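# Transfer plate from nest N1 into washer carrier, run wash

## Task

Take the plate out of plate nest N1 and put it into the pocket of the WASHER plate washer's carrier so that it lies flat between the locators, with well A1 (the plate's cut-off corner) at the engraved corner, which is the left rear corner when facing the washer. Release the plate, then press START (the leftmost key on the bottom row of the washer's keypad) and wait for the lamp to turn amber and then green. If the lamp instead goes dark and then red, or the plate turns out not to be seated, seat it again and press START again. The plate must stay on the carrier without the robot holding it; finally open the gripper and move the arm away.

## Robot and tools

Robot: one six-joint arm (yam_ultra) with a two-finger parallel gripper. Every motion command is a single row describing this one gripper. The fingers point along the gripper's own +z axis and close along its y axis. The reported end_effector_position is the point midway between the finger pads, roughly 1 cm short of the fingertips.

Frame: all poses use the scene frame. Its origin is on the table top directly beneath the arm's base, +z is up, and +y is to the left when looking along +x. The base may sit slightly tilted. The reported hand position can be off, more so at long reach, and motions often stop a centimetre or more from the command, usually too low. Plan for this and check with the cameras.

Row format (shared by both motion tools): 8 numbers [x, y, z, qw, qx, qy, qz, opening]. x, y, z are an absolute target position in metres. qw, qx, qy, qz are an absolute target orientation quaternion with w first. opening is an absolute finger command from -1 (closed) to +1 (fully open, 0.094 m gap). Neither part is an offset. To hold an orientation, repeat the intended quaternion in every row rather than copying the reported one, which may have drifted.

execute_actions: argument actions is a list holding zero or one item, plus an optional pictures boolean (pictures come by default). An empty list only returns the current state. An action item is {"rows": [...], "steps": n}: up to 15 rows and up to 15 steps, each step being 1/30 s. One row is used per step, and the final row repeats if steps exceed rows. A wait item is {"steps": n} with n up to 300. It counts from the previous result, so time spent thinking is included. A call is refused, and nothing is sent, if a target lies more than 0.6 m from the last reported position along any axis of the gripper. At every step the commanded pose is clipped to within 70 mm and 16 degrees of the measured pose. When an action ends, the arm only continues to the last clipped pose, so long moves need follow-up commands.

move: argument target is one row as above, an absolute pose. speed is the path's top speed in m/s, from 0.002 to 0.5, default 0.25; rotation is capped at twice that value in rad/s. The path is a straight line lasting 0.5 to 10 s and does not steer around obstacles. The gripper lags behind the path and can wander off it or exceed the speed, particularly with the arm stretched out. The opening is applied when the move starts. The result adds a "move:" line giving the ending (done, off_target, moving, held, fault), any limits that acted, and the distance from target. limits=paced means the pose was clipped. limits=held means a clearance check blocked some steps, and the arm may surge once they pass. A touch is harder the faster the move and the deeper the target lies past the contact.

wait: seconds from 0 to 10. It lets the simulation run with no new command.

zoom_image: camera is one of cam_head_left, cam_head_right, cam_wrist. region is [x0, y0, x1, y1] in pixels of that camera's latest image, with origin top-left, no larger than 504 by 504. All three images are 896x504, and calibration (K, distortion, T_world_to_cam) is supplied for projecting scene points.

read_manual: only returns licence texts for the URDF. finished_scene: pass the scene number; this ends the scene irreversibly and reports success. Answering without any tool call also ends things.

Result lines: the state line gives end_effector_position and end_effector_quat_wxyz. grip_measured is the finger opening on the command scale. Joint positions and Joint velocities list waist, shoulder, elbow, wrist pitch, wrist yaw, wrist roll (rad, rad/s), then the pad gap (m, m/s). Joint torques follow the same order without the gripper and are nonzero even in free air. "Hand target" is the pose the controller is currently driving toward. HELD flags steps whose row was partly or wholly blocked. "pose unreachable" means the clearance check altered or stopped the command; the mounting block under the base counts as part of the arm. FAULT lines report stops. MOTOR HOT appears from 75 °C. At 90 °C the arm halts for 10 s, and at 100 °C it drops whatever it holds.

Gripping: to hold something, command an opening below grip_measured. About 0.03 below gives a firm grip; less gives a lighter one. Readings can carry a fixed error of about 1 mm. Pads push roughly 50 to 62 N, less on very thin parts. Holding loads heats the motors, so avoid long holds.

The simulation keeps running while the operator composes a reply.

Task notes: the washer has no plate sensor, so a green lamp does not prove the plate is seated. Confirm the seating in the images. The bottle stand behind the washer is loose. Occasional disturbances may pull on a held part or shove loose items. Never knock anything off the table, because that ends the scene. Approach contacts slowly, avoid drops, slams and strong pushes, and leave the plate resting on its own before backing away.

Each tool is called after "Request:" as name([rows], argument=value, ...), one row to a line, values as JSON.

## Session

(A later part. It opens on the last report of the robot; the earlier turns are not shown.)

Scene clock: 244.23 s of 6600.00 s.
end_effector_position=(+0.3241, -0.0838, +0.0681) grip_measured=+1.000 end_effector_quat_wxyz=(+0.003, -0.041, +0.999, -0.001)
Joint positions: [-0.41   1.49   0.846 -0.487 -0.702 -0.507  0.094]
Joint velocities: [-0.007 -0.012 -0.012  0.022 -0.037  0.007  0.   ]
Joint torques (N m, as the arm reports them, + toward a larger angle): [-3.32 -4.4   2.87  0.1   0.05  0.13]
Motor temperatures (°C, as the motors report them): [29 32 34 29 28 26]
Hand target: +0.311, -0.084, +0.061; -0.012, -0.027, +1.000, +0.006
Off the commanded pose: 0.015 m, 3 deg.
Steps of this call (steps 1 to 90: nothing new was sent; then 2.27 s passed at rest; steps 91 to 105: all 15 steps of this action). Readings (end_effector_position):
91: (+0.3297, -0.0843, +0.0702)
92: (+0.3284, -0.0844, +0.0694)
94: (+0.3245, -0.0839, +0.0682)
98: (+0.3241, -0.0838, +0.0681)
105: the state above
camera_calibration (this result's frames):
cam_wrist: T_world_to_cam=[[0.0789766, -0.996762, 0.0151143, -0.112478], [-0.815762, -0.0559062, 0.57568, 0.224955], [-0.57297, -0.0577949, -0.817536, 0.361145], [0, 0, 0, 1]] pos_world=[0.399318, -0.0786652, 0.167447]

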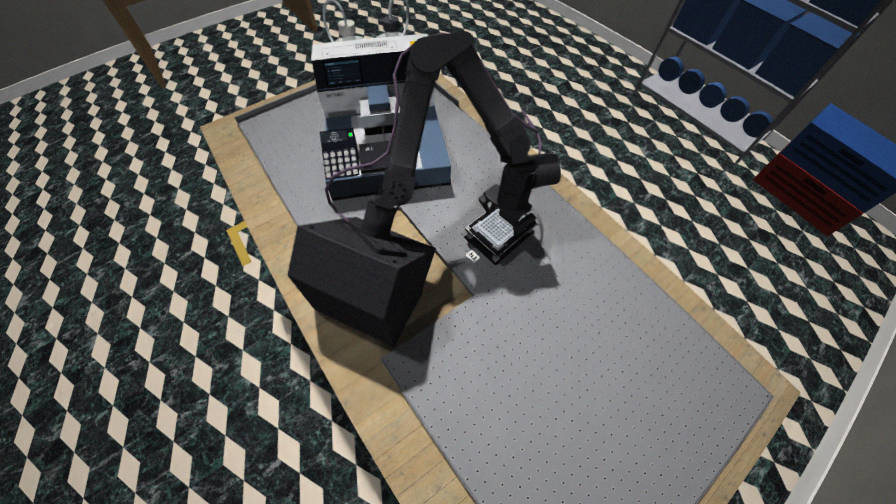

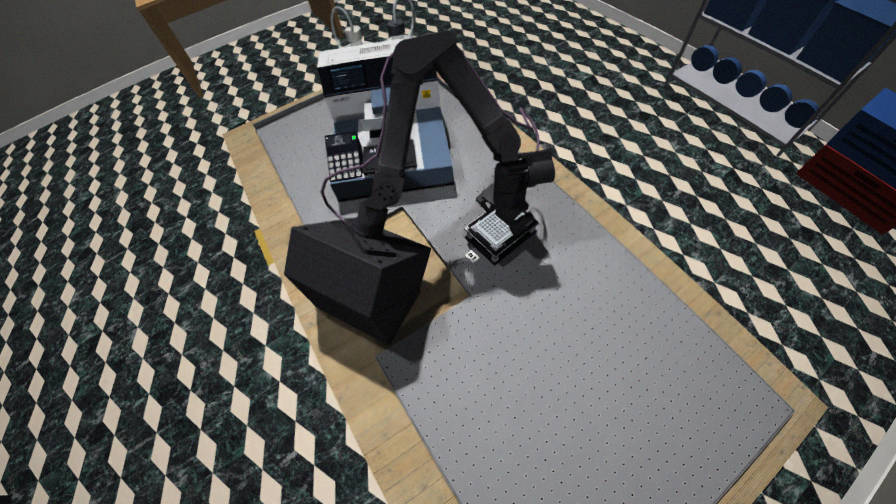

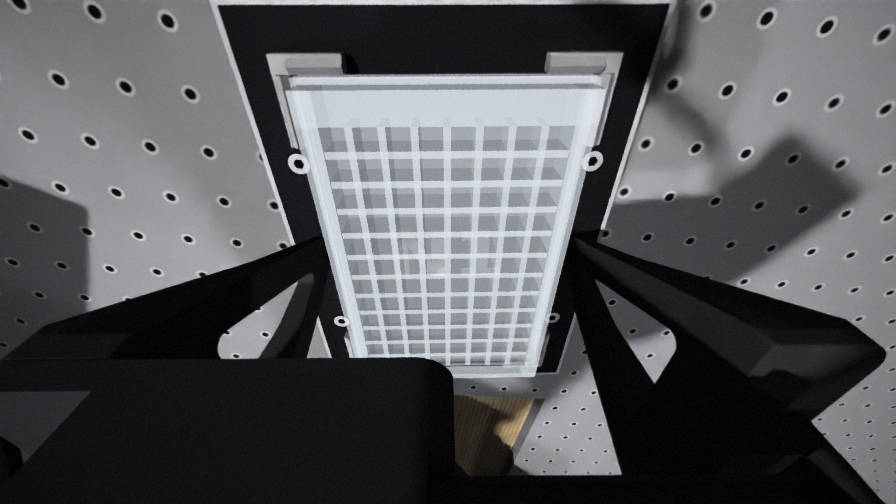

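Request:
execute_actions([
  {"rows": [[0.3115,-0.0846,0.060,-0.012,-0.027,0.999,0.006,0.94],[0.3115,-0.0846,0.060,-0.012,-0.027,0.999,0.006,0.90],[0.3115,-0.0846,0.060,-0.012,-0.027,0.999,0.006,0.87],[0.3115,-0.0846,0.060,-0.012,-0.027,0.999,0.006,0.85],[0.3115,-0.0846,0.060,-0.012,-0.027,0.999,0.006,0.83],[0.3115,-0.0846,0.060,-0.012,-0.027,0.999,0.006,0.815],[0.3115,-0.0846,0.060,-0.012,-0.027,0.999,0.006,0.80],[0.3115,-0.0846,0.060,-0.012,-0.027,0.999,0.006,0.79],[0.3115,-0.0846,0.060,-0.012,-0.027,0.999,0.006,0.78],[0.3115,-0.0846,0.060,-0.012,-0.027,0.999,0.006,0.77],[0.3115,-0.0846,0.060,-0.012,-0.027,0.999,0.006,0.76],[0.3115,-0.0846,0.060,-0.012,-0.027,0.999,0.006,0.75],[0.3115,-0.0846,0.060,-0.012,-0.027,0.999,0.006,0.74]], "steps": 15},
])

Scene clock: 255.90 s of 6600.00 s.
end_effector_position=(+0.3241, -0.0838, +0.0681) grip_measured=+0.773 end_effector_quat_wxyz=(+0.003, -0.041, +0.999, -0.001)
Joint positions: [-0.41   1.49   0.846 -0.487 -0.702 -0.507  0.083]
Joint velocities: [-0.007  0.007  0.007 -0.022 -0.007 -0.051 -0.001]
Joint torques (N m, as the arm reports them, + toward a larger angle): [-3.24 -4.41  2.79  0.09  0.02  0.12]
Motor temperatures (°C, as the motors report them): [29 32 34 29 28 26]
Hand target: +0.311, -0.084, +0.061; -0.012, -0.027, +1.000, +0.006
Off the commanded pose: 0.015 m, 3 deg.
Steps of this call (steps 1 to 90: nothing new was sent; then 8.17 s passed at rest; steps 91 to 105: all 15 steps of this action). Readings (end_effector_position):
91: (+0.3241, -0.0838, +0.0681)
92: (+0.3241, -0.0838, +0.0681)
94: (+0.3241, -0.0838, +0.0681)
98: (+0.3241, -0.0838, +0.0681)
105: the state above
camera_calibration (this result's frames):
cam_wrist: T_world_to_cam=[[0.0789766, -0.996762, 0.0151143, -0.112478], [-0.815762, -0.0559062, 0.57568, 0.224955], [-0.57297, -0.0577949, -0.817536, 0.361145], [0, 0, 0, 1]] pos_world=[0.399318, -0.0786652, 0.167447]

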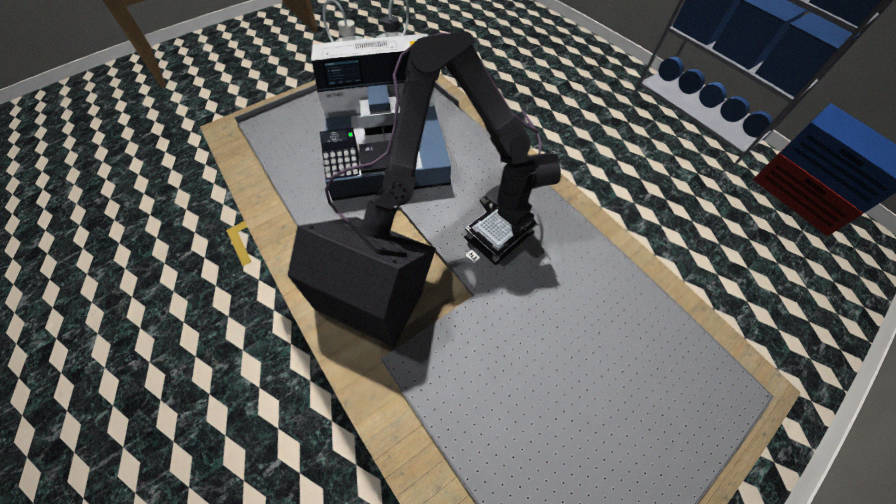

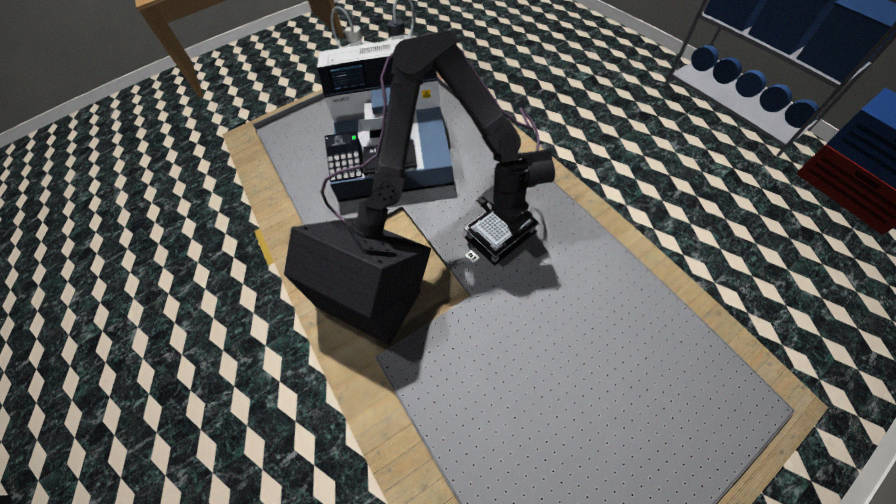

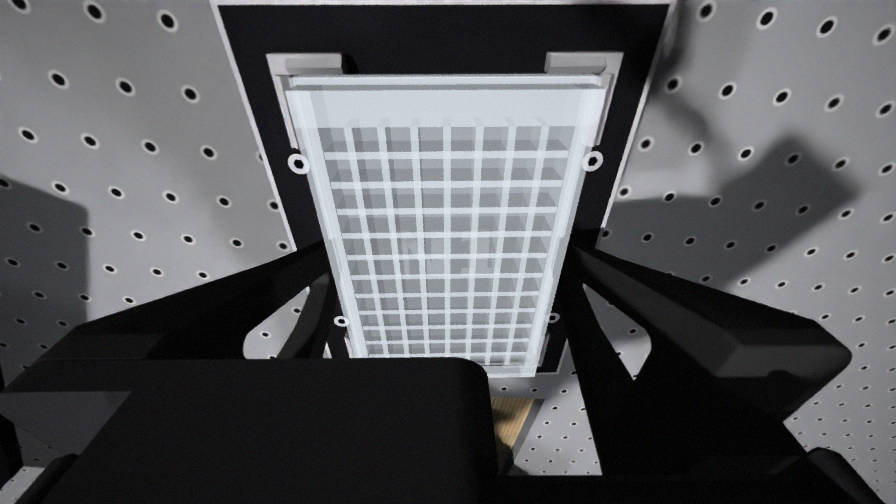

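Request:
execute_actions([
  {"rows": [[0.3157,-0.0843,0.0627,-0.007,-0.032,0.999,0.004,0.74],[0.320,-0.0841,0.0654,-0.002,-0.036,0.999,0.001,0.74],[0.3241,-0.0838,0.0681,0.003,-0.041,0.999,-0.001,0.74],[0.327,-0.0836,0.0705,0.006,-0.044,0.999,-0.003,0.74],[0.330,-0.0834,0.073,0.010,-0.048,0.999,-0.004,0.74],[0.333,-0.0832,0.0755,0.013,-0.051,0.999,-0.006,0.74],[0.334,-0.083,0.078,0.014,-0.052,0.999,-0.006,0.74],[0.334,-0.083,0.080,0.014,-0.052,0.999,-0.006,0.74],[0.334,-0.083,0.082,0.014,-0.052,0.999,-0.006,0.74],[0.334,-0.083,0.084,0.014,-0.052,0.999,-0.006,0.74],[0.334,-0.083,0.086,0.014,-0.052,0.999,-0.006,0.74],[0.334,-0.083,0.088,0.014,-0.052,0.999,-0.006,0.74],[0.334,-0.083,0.090,0.014,-0.052,0.999,-0.006,0.74],[0.334,-0.083,0.092,0.014,-0.052,0.999,-0.006,0.74],[0.334,-0.083,0.094,0.014,-0.052,0.999,-0.006,0.74]], "steps": 15},
])

Scene clock: 271.30 s of 6600.00 s.
end_effector_position=(+0.3243, -0.0836, +0.0764) grip_measured=+0.773 end_effector_quat_wxyz=(+0.005, -0.043, +0.999, -0.002)
Joint positions: [-0.429  1.47   0.855 -0.526 -0.709 -0.532  0.083]
Joint velocities: [-0.125 -0.134  0.11  -0.286 -0.051 -0.154 -0.   ]
Joint torques (N m, as the arm reports them, + toward a larger angle): [-4.63 -7.79  6.33  0.   -0.07 -0.02]
Motor temperatures (°C, as the motors report them): [29 32 34 29 28 26]
Hand target: +0.334, -0.083, +0.092; +0.016, -0.052, +0.999, -0.007
Off the commanded pose: 0.020 m, 2 deg.
Steps of this call (steps 1 to 90: nothing new was sent; then 11.90 s passed at rest; steps 91 to 105: all 15 steps of this action). Readings (end_effector_position):
91: (+0.3241, -0.0838, +0.0681)
92: (+0.3241, -0.0838, +0.0681)
94: (+0.3241, -0.0838, +0.0681)
98: (+0.3236, -0.0836, +0.0681)
105: the state above
camera_calibration (this result's frames):
cam_wrist: T_world_to_cam=[[0.0829661, -0.996397, 0.017609, -0.11387], [-0.817022, -0.0578915, 0.573693, 0.220742], [-0.570607, -0.061984, -0.818881, 0.367028], [0, 0, 0, 1]] pos_world=[0.399227, -0.0779306, 0.175919]

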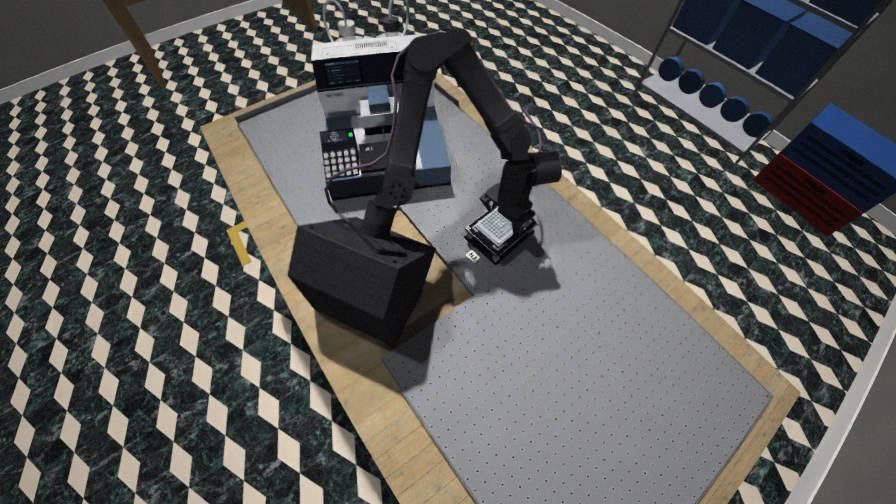

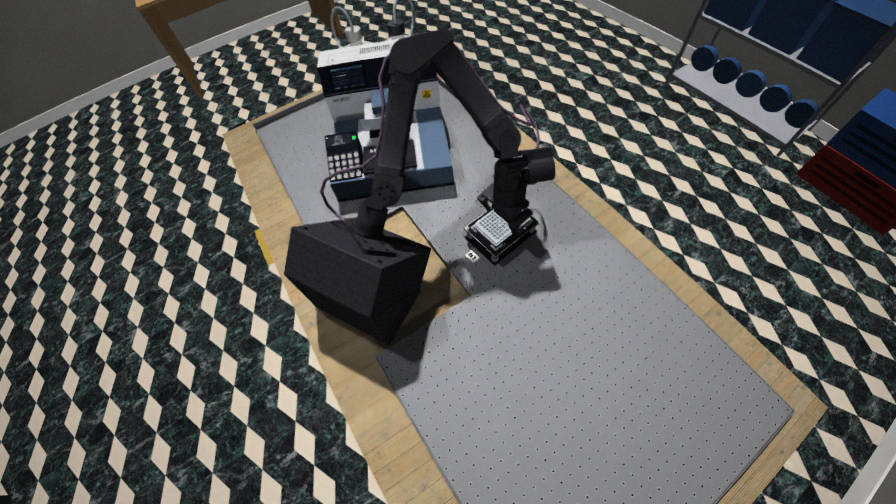

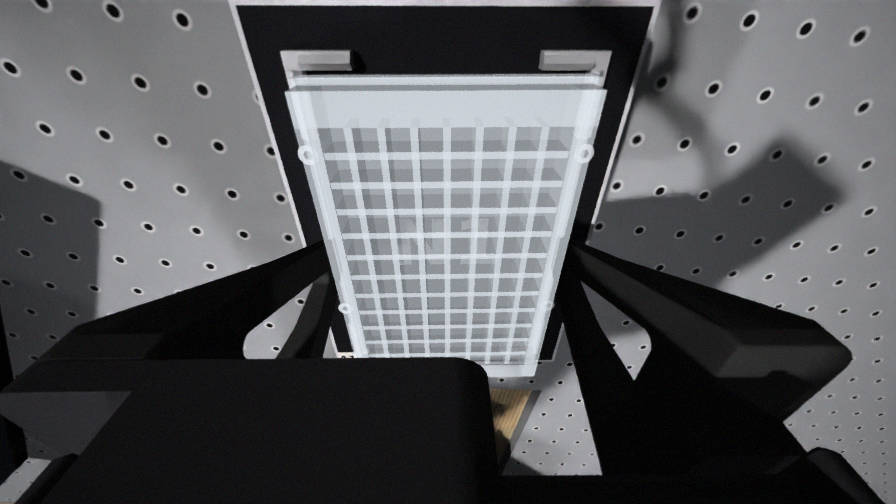

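Request:
move(target=[0.365,0.04,0.18,0.01,0.04,0.999,0,0.74], speed=0.2)

Request:
move(target=[0.33,0.20,0.18,0,0.18,0.9837,0,0.74], speed=0.15)

Scene clock: 302.33 s of 6600.00 s.
end_effector_position=(+0.3603, +0.0341, +0.1718) grip_measured=+0.773 end_effector_quat_wxyz=(-0.000, +0.046, +0.999, +0.004)
Joint positions: [-0.267  1.113  1.118 -1.047 -0.641 -0.18   0.083]
Joint velocities: [ 0.007  0.017  0.002 -0.022  0.051  0.007 -0.002]
Joint torques (N m, as the arm reports them, + toward a larger angle): [-1.37 -6.29  7.56 -0.06  0.03  0.13]
Motor temperatures (°C, as the motors report them): [29 34 35 29 28 26]
Hand target: +0.366, +0.038, +0.179; +0.008, +0.039, +0.999, -0.001
Off the commanded pose: 0.011 m, 1 deg.
After step 90, 26.53 s passed at rest.
move: off_target
camera_calibration (this result's frames):
cam_wrist: T_world_to_cam=[[-0.094162, -0.995538, 0.00619955, 0.0644984], [-0.809329, 0.0801731, 0.581858, 0.19339], [-0.579759, 0.0497715, -0.813266, 0.471435], [0, 0, 0, 1]] pos_world=[0.435908, 0.0252418, 0.270476]

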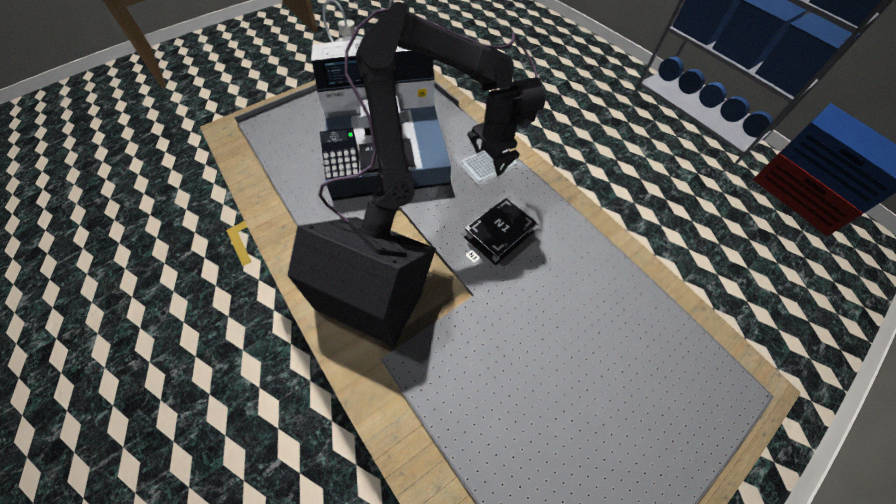

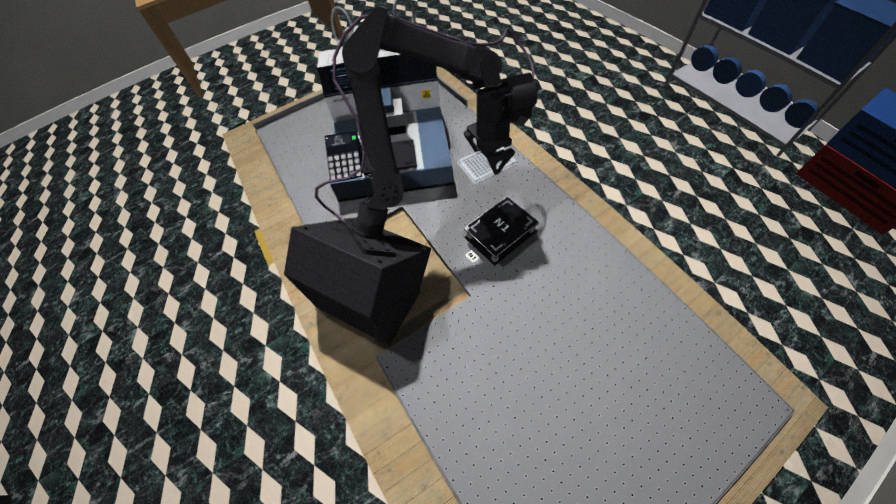

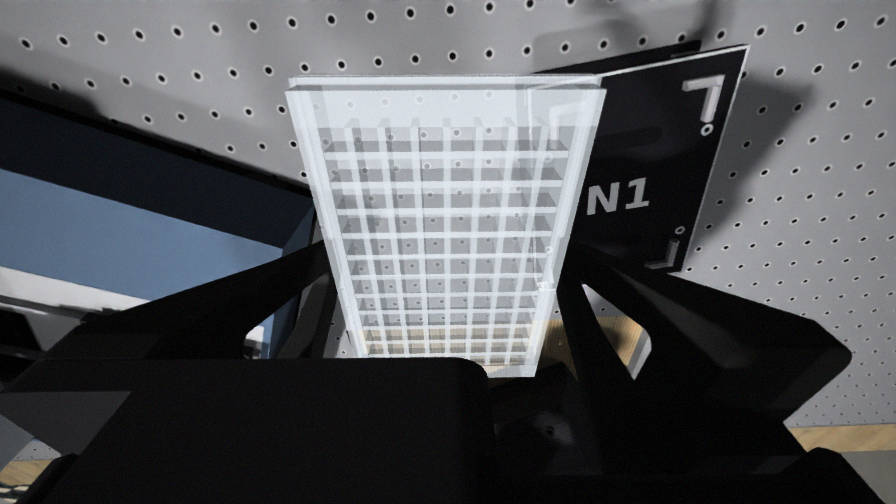

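Scene clock: 304.23 s of 6600.00 s.
end_effector_position=(+0.3238, +0.1942, +0.1760) grip_measured=+0.773 end_effector_quat_wxyz=(-0.006, +0.173, +0.985, -0.008)
Joint positions: [ 0.754  0.939  1.17  -1.02   0.042  0.906  0.083]
Joint velocities: [-0.012 -0.012 -0.007  0.007 -0.051  0.022  0.   ]
Joint torques (N m, as the arm reports them, + toward a larger angle): [ 0.63 -6.52  8.95 -0.05  0.11  0.11]
Motor temperatures (°C, as the motors report them): [29 34 35 29 28 26]
Hand target: +0.329, +0.198, +0.179; -0.003, +0.173, +0.985, -0.009
Off the commanded pose: 0.009 m, 1 deg.
move: done
camera_calibration (this result's frames):
cam_wrist: T_world_to_cam=[[-0.343595, -0.938615, 0.030719, 0.28586], [-0.752478, 0.294733, 0.58899, 0.0872358], [-0.561889, 0.179258, -0.807556, 0.413846], [0, 0, 0, 1]] pos_world=[0.396398, 0.168416, 0.274041]

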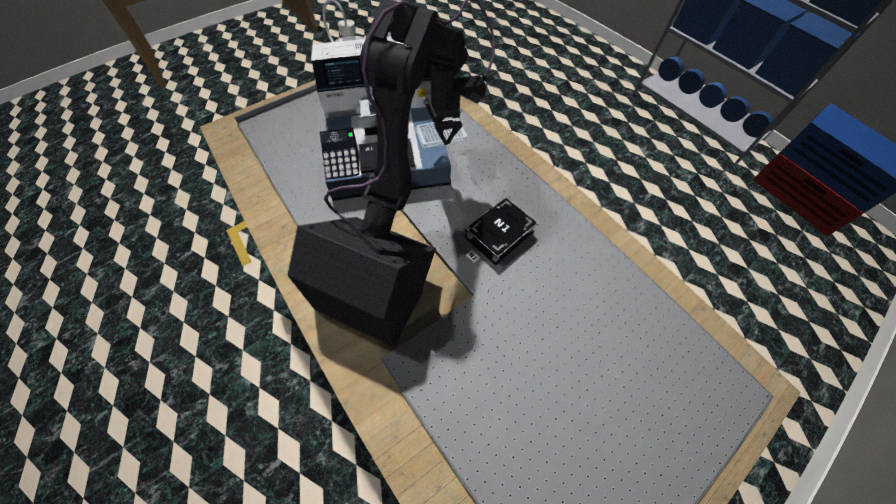

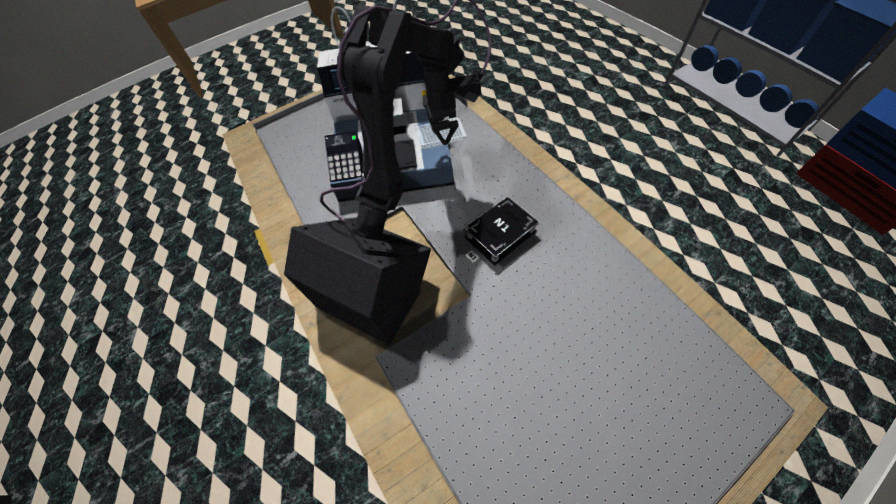

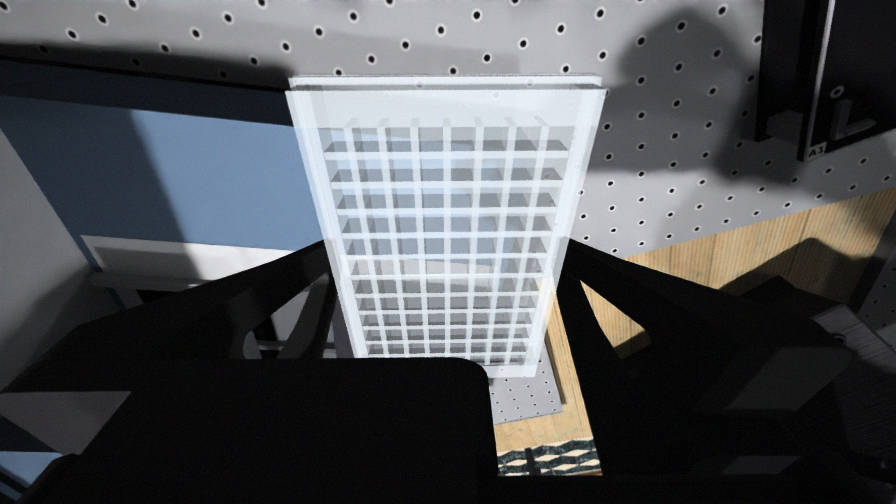

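Request:
move(target=[0.197,0.288,0.155,0,0.2207,0.9753,0,0.74], speed=0.13)

Scene clock: 315.50 s of 6600.00 s.
end_effector_position=(+0.2048, +0.2888, +0.1613) grip_measured=+0.773 end_effector_quat_wxyz=(+0.003, +0.226, +0.974, +0.008)
Joint positions: [ 1.647  1.083  1.038 -0.961  0.628  1.731  0.083]
Joint velocities: [ 0.017 -0.017 -0.022  0.037  0.066  0.037 -0.   ]
Joint torques (N m, as the arm reports them, + toward a larger angle): [ 2.29 -3.93  4.31  0.07  0.08  0.1 ]
Motor temperatures (°C, as the motors report them): [29 33 35 29 28 26]
Hand target: +0.198, +0.285, +0.156; +0.006, +0.215, +0.977, -0.004
Off the commanded pose: 0.010 m, 1 deg.
After step 90, 6.40 s passed at rest.
move: done
camera_calibration (this result's frames):
cam_wrist: T_world_to_cam=[[-0.443144, -0.896446, -0.00293737, 0.347816], [-0.73129, 0.359603, 0.579569, -0.0430398], [-0.518496, 0.25898, -0.814918, 0.287425], [0, 0, 0, 1]] pos_world=[0.271687, 0.252838, 0.260194]

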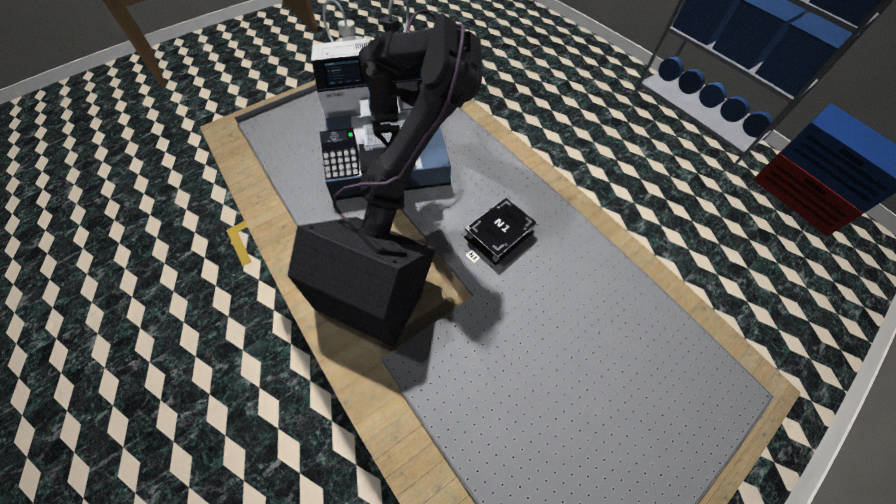

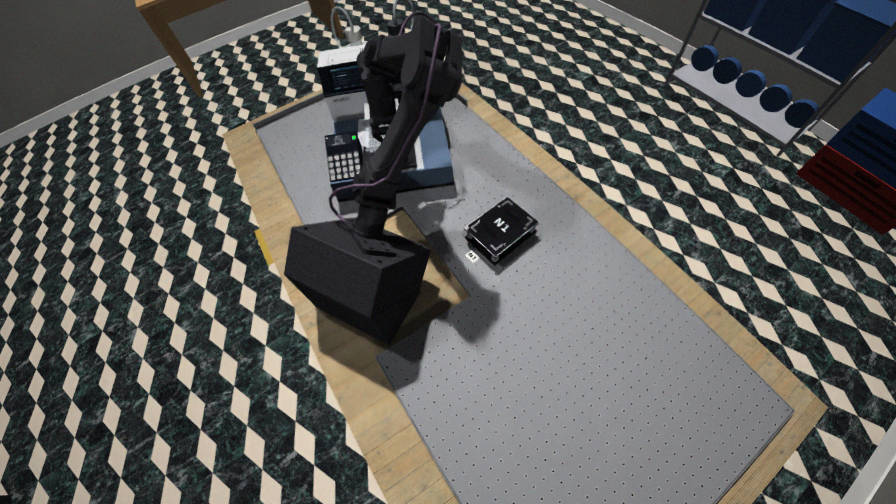

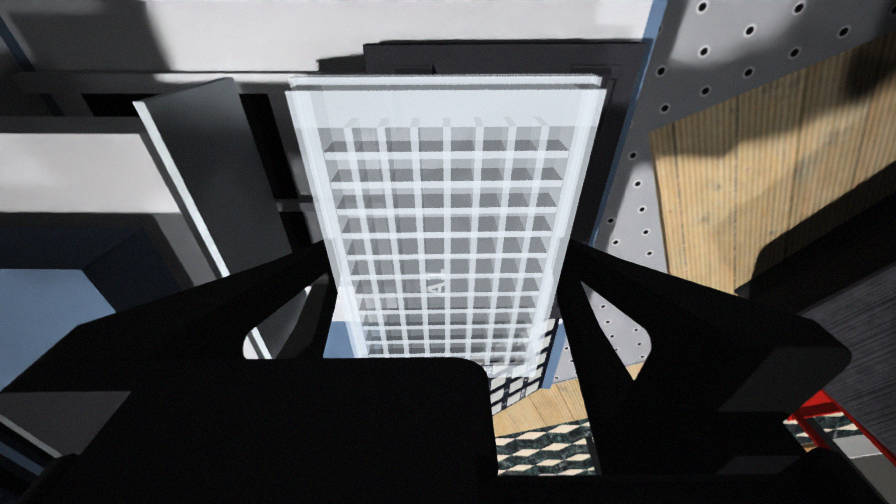

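Request:
zoom_image(camera="cam_wrist", region=[280, 20, 680, 140])

Region (280, 20, 680, 140) of cam_wrist's 896x504 image, scaled by 1.260, with more detail than that image has; it fills the top 151 rows of this view, and the rest is white.

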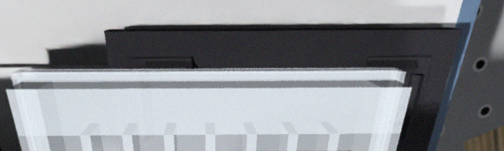

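Request:
move(target=[0.184,0.268,0.128,0,0.2245,0.9745,0,0.74], speed=0.05)

Scene clock: 347.90 s of 6600.00 s.
end_effector_position=(+0.1833, +0.2733, +0.1273) grip_measured=+0.773 end_effector_quat_wxyz=(-0.001, +0.222, +0.975, -0.003)
Joint positions: [ 1.606  1.083  0.879 -0.805  0.601  1.697  0.083]
Joint velocities: [-0.012 -0.002  0.007  0.051 -0.037 -0.007  0.   ]
Joint torques (N m, as the arm reports them, + toward a larger angle): [ 1.01 -7.45  3.58  0.08 -0.06  0.01]
Motor temperatures (°C, as the motors report them): [29 32 34 28 28 26]
Hand target: +0.184, +0.268, +0.128; -0.000, +0.225, +0.974, -0.000
Off the commanded pose: 0.005 m, 0 deg.
After step 90, 28.03 s passed at rest.
move: done
camera_calibration (this result's frames):
cam_wrist: T_world_to_cam=[[-0.436269, -0.899603, 0.0195891, 0.321085], [-0.726919, 0.365188, 0.581573, -0.0361106], [-0.530338, 0.239482, -0.813258, 0.259908], [0, 0, 0, 1]] pos_world=[0.251669, 0.239793, 0.226083]

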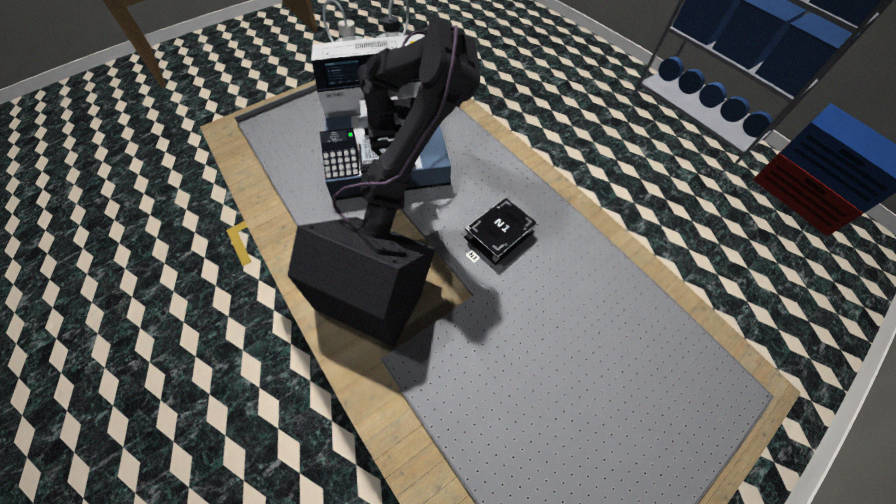

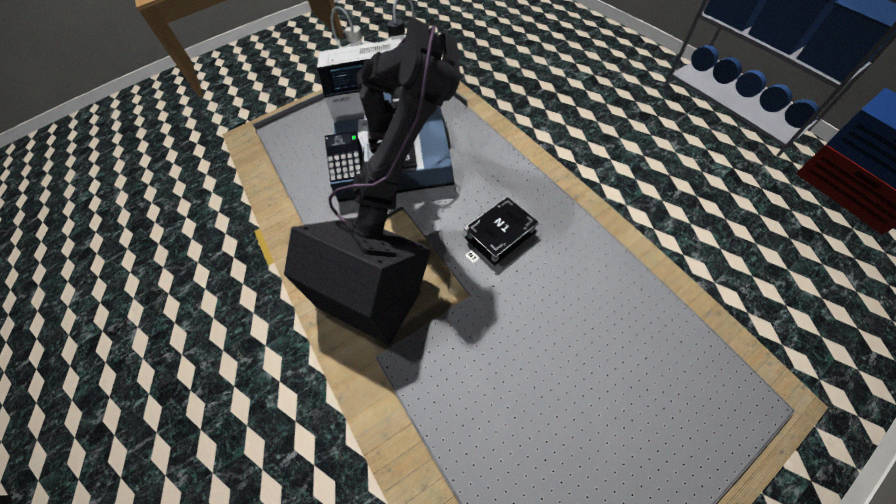

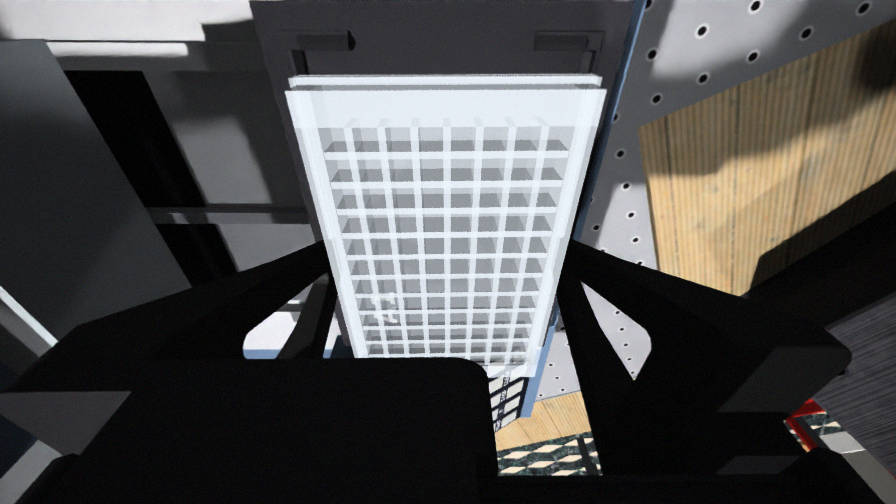

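Request:
zoom_image(camera="cam_wrist", region=[240, 0, 400, 110])

Request:
zoom_image(camera="cam_wrist", region=[500, 0, 660, 110])

Region (240, 0, 400, 110) of cam_wrist's 896x504 image, scaled by 3.150, with more detail than that image has; it fills the top 346 rows of this view, and the rest is white.

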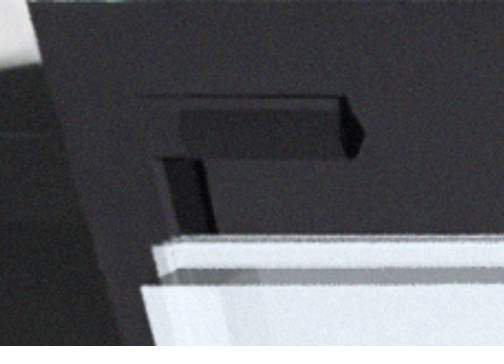

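Region (500, 0, 660, 110) of cam_wrist's 896x504 image, scaled by 3.150, with more detail than that image has; it fills the top 346 rows of this view, and the rest is white.

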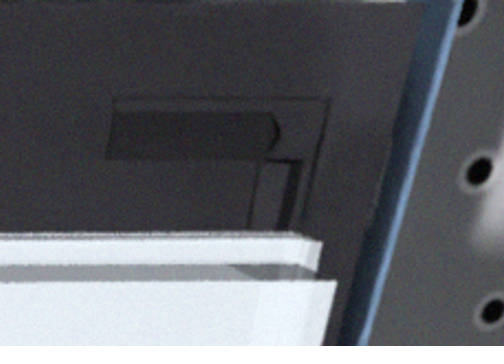

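Request:
execute_actions([
  {"rows": [[0.1825,0.26765,0.12605,-0.0004,0.2218,0.9752,-0.0041,0.74],[0.181,0.2673,0.1241,-0.0008,0.219,0.9758,-0.0082,0.74],[0.1794,0.267,0.12215,-0.0013,0.2163,0.9765,-0.0123,0.74],[0.1779,0.2666,0.1202,-0.0017,0.2135,0.9771,-0.0164,0.74],[0.1784,0.26646,0.1197,-0.0017,0.2135,0.9771,-0.0164,0.74],[0.1789,0.2663,0.1191,-0.0017,0.2135,0.9771,-0.0164,0.74],[0.1794,0.2662,0.1186,-0.0017,0.2135,0.9771,-0.0164,0.74],[0.1799,0.266,0.118,-0.0017,0.2135,0.9771,-0.0164,0.74],[0.1804,0.2659,0.1175,-0.0017,0.2135,0.9771,-0.0164,0.74],[0.1809,0.2657,0.1169,-0.0017,0.2135,0.9771,-0.0164,0.74],[0.1814,0.2656,0.1164,-0.0017,0.2135,0.9771,-0.0164,0.74],[0.182,0.2654,0.1158,-0.0017,0.2135,0.9771,-0.0164,0.74],[0.1825,0.2653,0.1152,-0.0017,0.2135,0.9771,-0.0164,0.74]], "steps": 15},
], pictures=false)

Request:
execute_actions([
  {"rows": [[0.1825,0.2653,0.1152,-0.0017,0.2135,0.9771,-0.0164,0.74]], "steps": 12},
])

Scene clock: 426.77 s of 6600.00 s.
end_effector_position=(+0.1898, +0.2728, +0.1238) grip_measured=+0.773 end_effector_quat_wxyz=(+0.002, +0.226, +0.974, -0.003)
Joint positions: [ 1.572  1.083  0.879 -0.784  0.588  1.67   0.083]
Joint velocities: [-0.051  0.002 -0.022  0.051 -0.022 -0.066 -0.001]
Joint torques (N m, as the arm reports them, + toward a larger angle): [ 1.13 -4.61  3.22  0.06 -0.02 -0.02]
Motor temperatures (°C, as the motors report them): [28 34 34 28 28 26]
Hand target: +0.182, +0.265, +0.116; -0.002, +0.214, +0.977, -0.017
Off the commanded pose: 0.014 m, 2 deg.
Steps of this call (steps 1 to 90: nothing new was sent; then 75.37 s passed at rest; steps 91 to 105: all 15 steps of this action). Readings (end_effector_position):
91: (+0.1835, +0.2737, +0.1273)
92: (+0.1835, +0.2738, +0.1273)
94: (+0.1835, +0.2738, +0.1273)
98: (+0.1847, +0.2735, +0.1266)
105: the state above

Scene clock: 427.17 s of 6600.00 s.
end_effector_position=(+0.1899, +0.2742, +0.1236) grip_measured=+0.773 end_effector_quat_wxyz=(+0.000, +0.224, +0.975, -0.000)
Joint positions: [ 1.57   1.083  0.879 -0.777  0.583  1.66   0.083]
Joint velocities: [-0.012  0.002  0.002  0.022  0.007  0.022 -0.001]
Joint torques (N m, as the arm reports them, + toward a larger angle): [ 0.93 -4.67  3.23  0.11 -0.04  0.04]
Motor temperatures (°C, as the motors report them): [28 34 34 28 28 26]
Hand target: +0.183, +0.265, +0.116; -0.002, +0.214, +0.977, -0.017
Off the commanded pose: 0.014 m, 2 deg.
Steps of this call (steps 1 to 12: all 12 steps of this action). Readings (end_effector_position):
1: (+0.1899, +0.2730, +0.1236)
2: (+0.1901, +0.2731, +0.1236)
4: (+0.1900, +0.2736, +0.1236)
8: (+0.1899, +0.2741, +0.1236)
12: the state above
camera_calibration (this result's frames):
cam_wrist: T_world_to_cam=[[-0.439289, -0.898246, 0.013409, 0.325767], [-0.727966, 0.36468, 0.580581, -0.0290126], [-0.526394, 0.245281, -0.814092, 0.257879], [0, 0, 0, 1]] pos_world=[0.257732, 0.239946, 0.222413]

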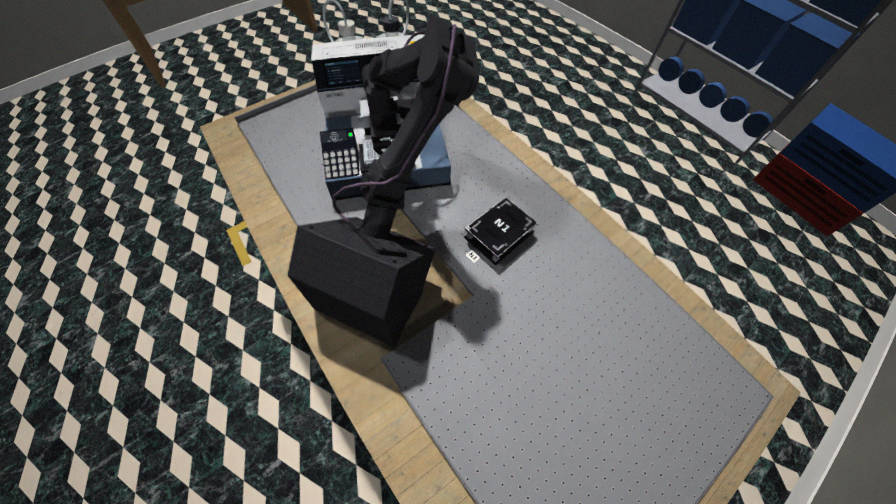

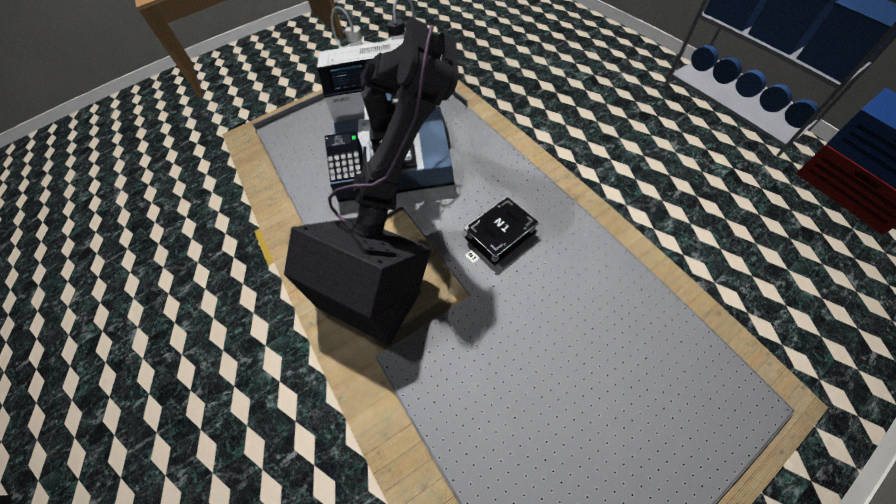

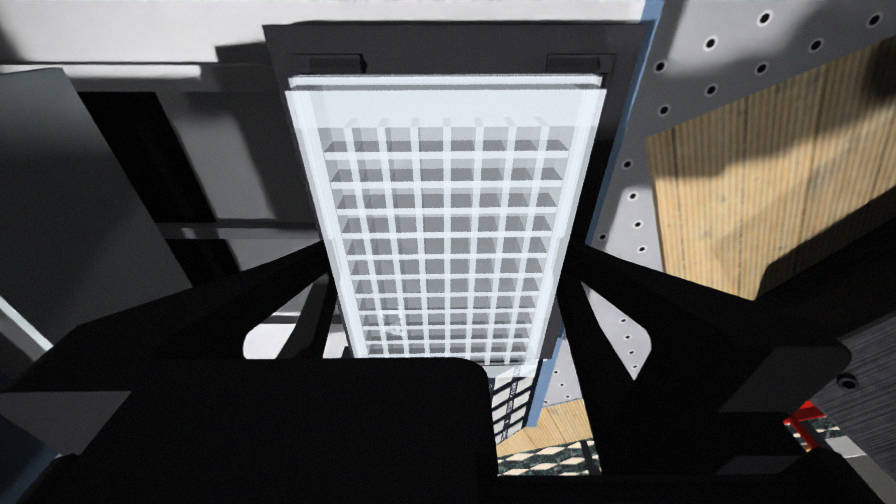

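Request:
execute_actions([
  {"rows": [[0.1823,0.2652,0.1147,-0.0017,0.2138,0.9771,-0.016,0.74],[0.1822,0.2651,0.1142,-0.0016,0.214,0.977,-0.0157,0.74],[0.1821,0.265,0.1138,-0.0016,0.2142,0.977,-0.0154,0.74],[0.182,0.2649,0.1134,-0.0016,0.2144,0.9769,-0.015,0.74],[0.1818,0.2648,0.1129,-0.0015,0.2147,0.9769,-0.0147,0.74],[0.1817,0.2647,0.1125,-0.0015,0.2149,0.9768,-0.0144,0.74],[0.1802,0.2629,0.1114,-0.0017,0.2132,0.9771,-0.0168,0.74],[0.1802,0.2629,0.1114,-0.0017,0.2132,0.9771,-0.0168,0.74],[0.1817,0.2647,0.1125,-0.0015,0.2149,0.9768,-0.0144,0.74]], "steps": 15},
], pictures=false)

Request:
execute_actions([
  {"rows": [[0.1817,0.2647,0.1125,-0.0015,0.2149,0.9768,-0.0144,0.74]], "steps": 8},
])

Scene clock: 477.50 s of 6600.00 s.
end_effector_position=(+0.1866, +0.2713, +0.1191) grip_measured=+0.773 end_effector_quat_wxyz=(-0.001, +0.222, +0.975, -0.002)
Joint positions: [ 1.565  1.083  0.856 -0.757  0.579  1.655  0.083]
Joint velocities: [-0.002 -0.017  0.007 -0.007 -0.022 -0.022 -0.001]
Joint torques (N m, as the arm reports them, + toward a larger angle): [ 1.   -4.71  3.85  0.07 -0.05  0.02]
Motor temperatures (°C, as the motors report them): [28 32 34 28 28 26]
Hand target: +0.182, +0.264, +0.113; -0.002, +0.215, +0.976, -0.014
Off the commanded pose: 0.011 m, 2 deg.
Steps of this call (steps 1 to 90: nothing new was sent; then 46.83 s passed at rest; steps 91 to 105: all 15 steps of this action). Readings (end_effector_position):
91: (+0.1899, +0.2744, +0.1236)
92: (+0.1899, +0.2746, +0.1236)
94: (+0.1901, +0.2753, +0.1236)
98: (+0.1879, +0.2728, +0.1205)
105: the state above

Scene clock: 477.77 s of 6600.00 s.
end_effector_position=(+0.1867, +0.2716, +0.1191) grip_measured=+0.773 end_effector_quat_wxyz=(-0.000, +0.222, +0.975, -0.001)
Joint positions: [ 1.565  1.083  0.856 -0.756  0.579  1.654  0.083]
Joint velocities: [-0.002 -0.002 -0.002 -0.037 -0.066 -0.007 -0.   ]
Joint torques (N m, as the arm reports them, + toward a larger angle): [ 0.9  -4.74  3.76  0.07 -0.02  0.02]
Motor temperatures (°C, as the motors report them): [28 32 34 28 28 26]
Hand target: +0.182, +0.264, +0.113; -0.001, +0.215, +0.977, -0.015
Off the commanded pose: 0.011 m, 2 deg.
Steps of this call (steps 1 to 8: all 8 steps of this action). Readings (end_effector_position):
1: (+0.1867, +0.2713, +0.1191)
2: (+0.1867, +0.2714, +0.1191)
4: (+0.1867, +0.2715, +0.1191)
8: the state above
camera_calibration (this result's frames):
cam_wrist: T_world_to_cam=[[-0.436496, -0.899557, 0.0163951, 0.321582], [-0.727906, 0.363798, 0.581209, -0.0276081], [-0.528795, 0.241761, -0.813589, 0.25459], [0, 0, 0, 1]] pos_world=[0.254899, 0.237775, 0.217905]

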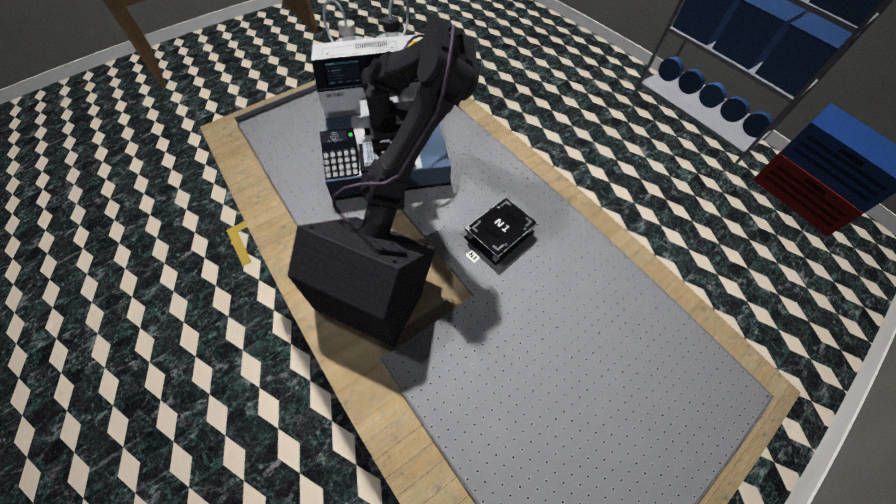

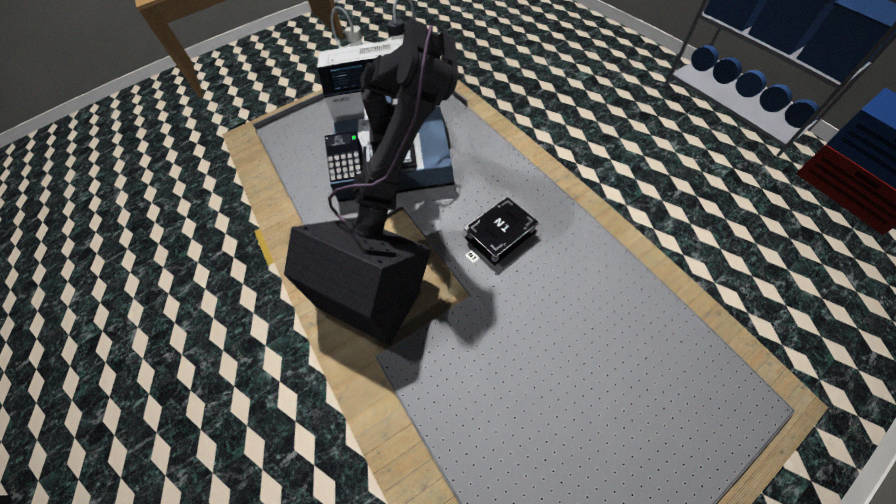

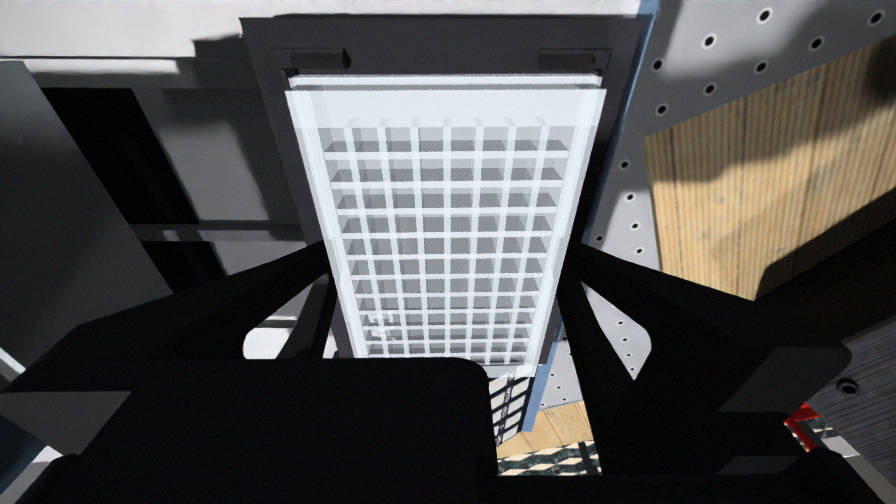

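Request:
zoom_image(camera="cam_wrist", region=[230, 0, 390, 110])

Request:
zoom_image(camera="cam_wrist", region=[500, 0, 660, 110])

Region (230, 0, 390, 110) of cam_wrist's 896x504 image, scaled by 3.150, with more detail than that image has; it fills the top 346 rows of this view, and the rest is white.

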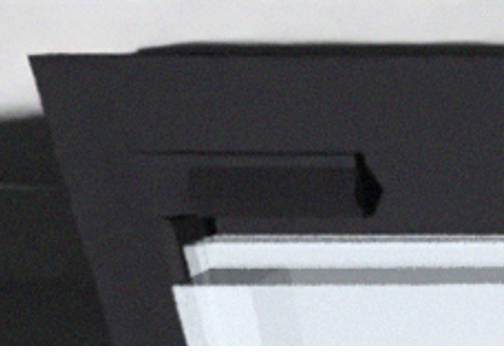

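Region (500, 0, 660, 110) of cam_wrist's 896x504 image, scaled by 3.150, with more detail than that image has; it fills the top 346 rows of this view, and the rest is white.

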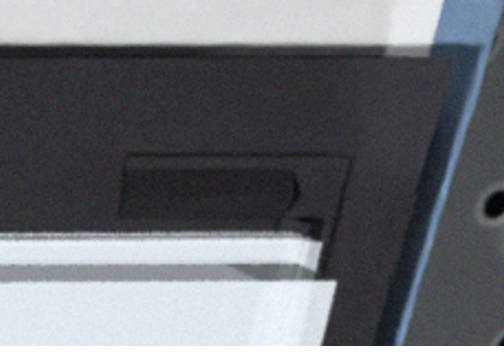

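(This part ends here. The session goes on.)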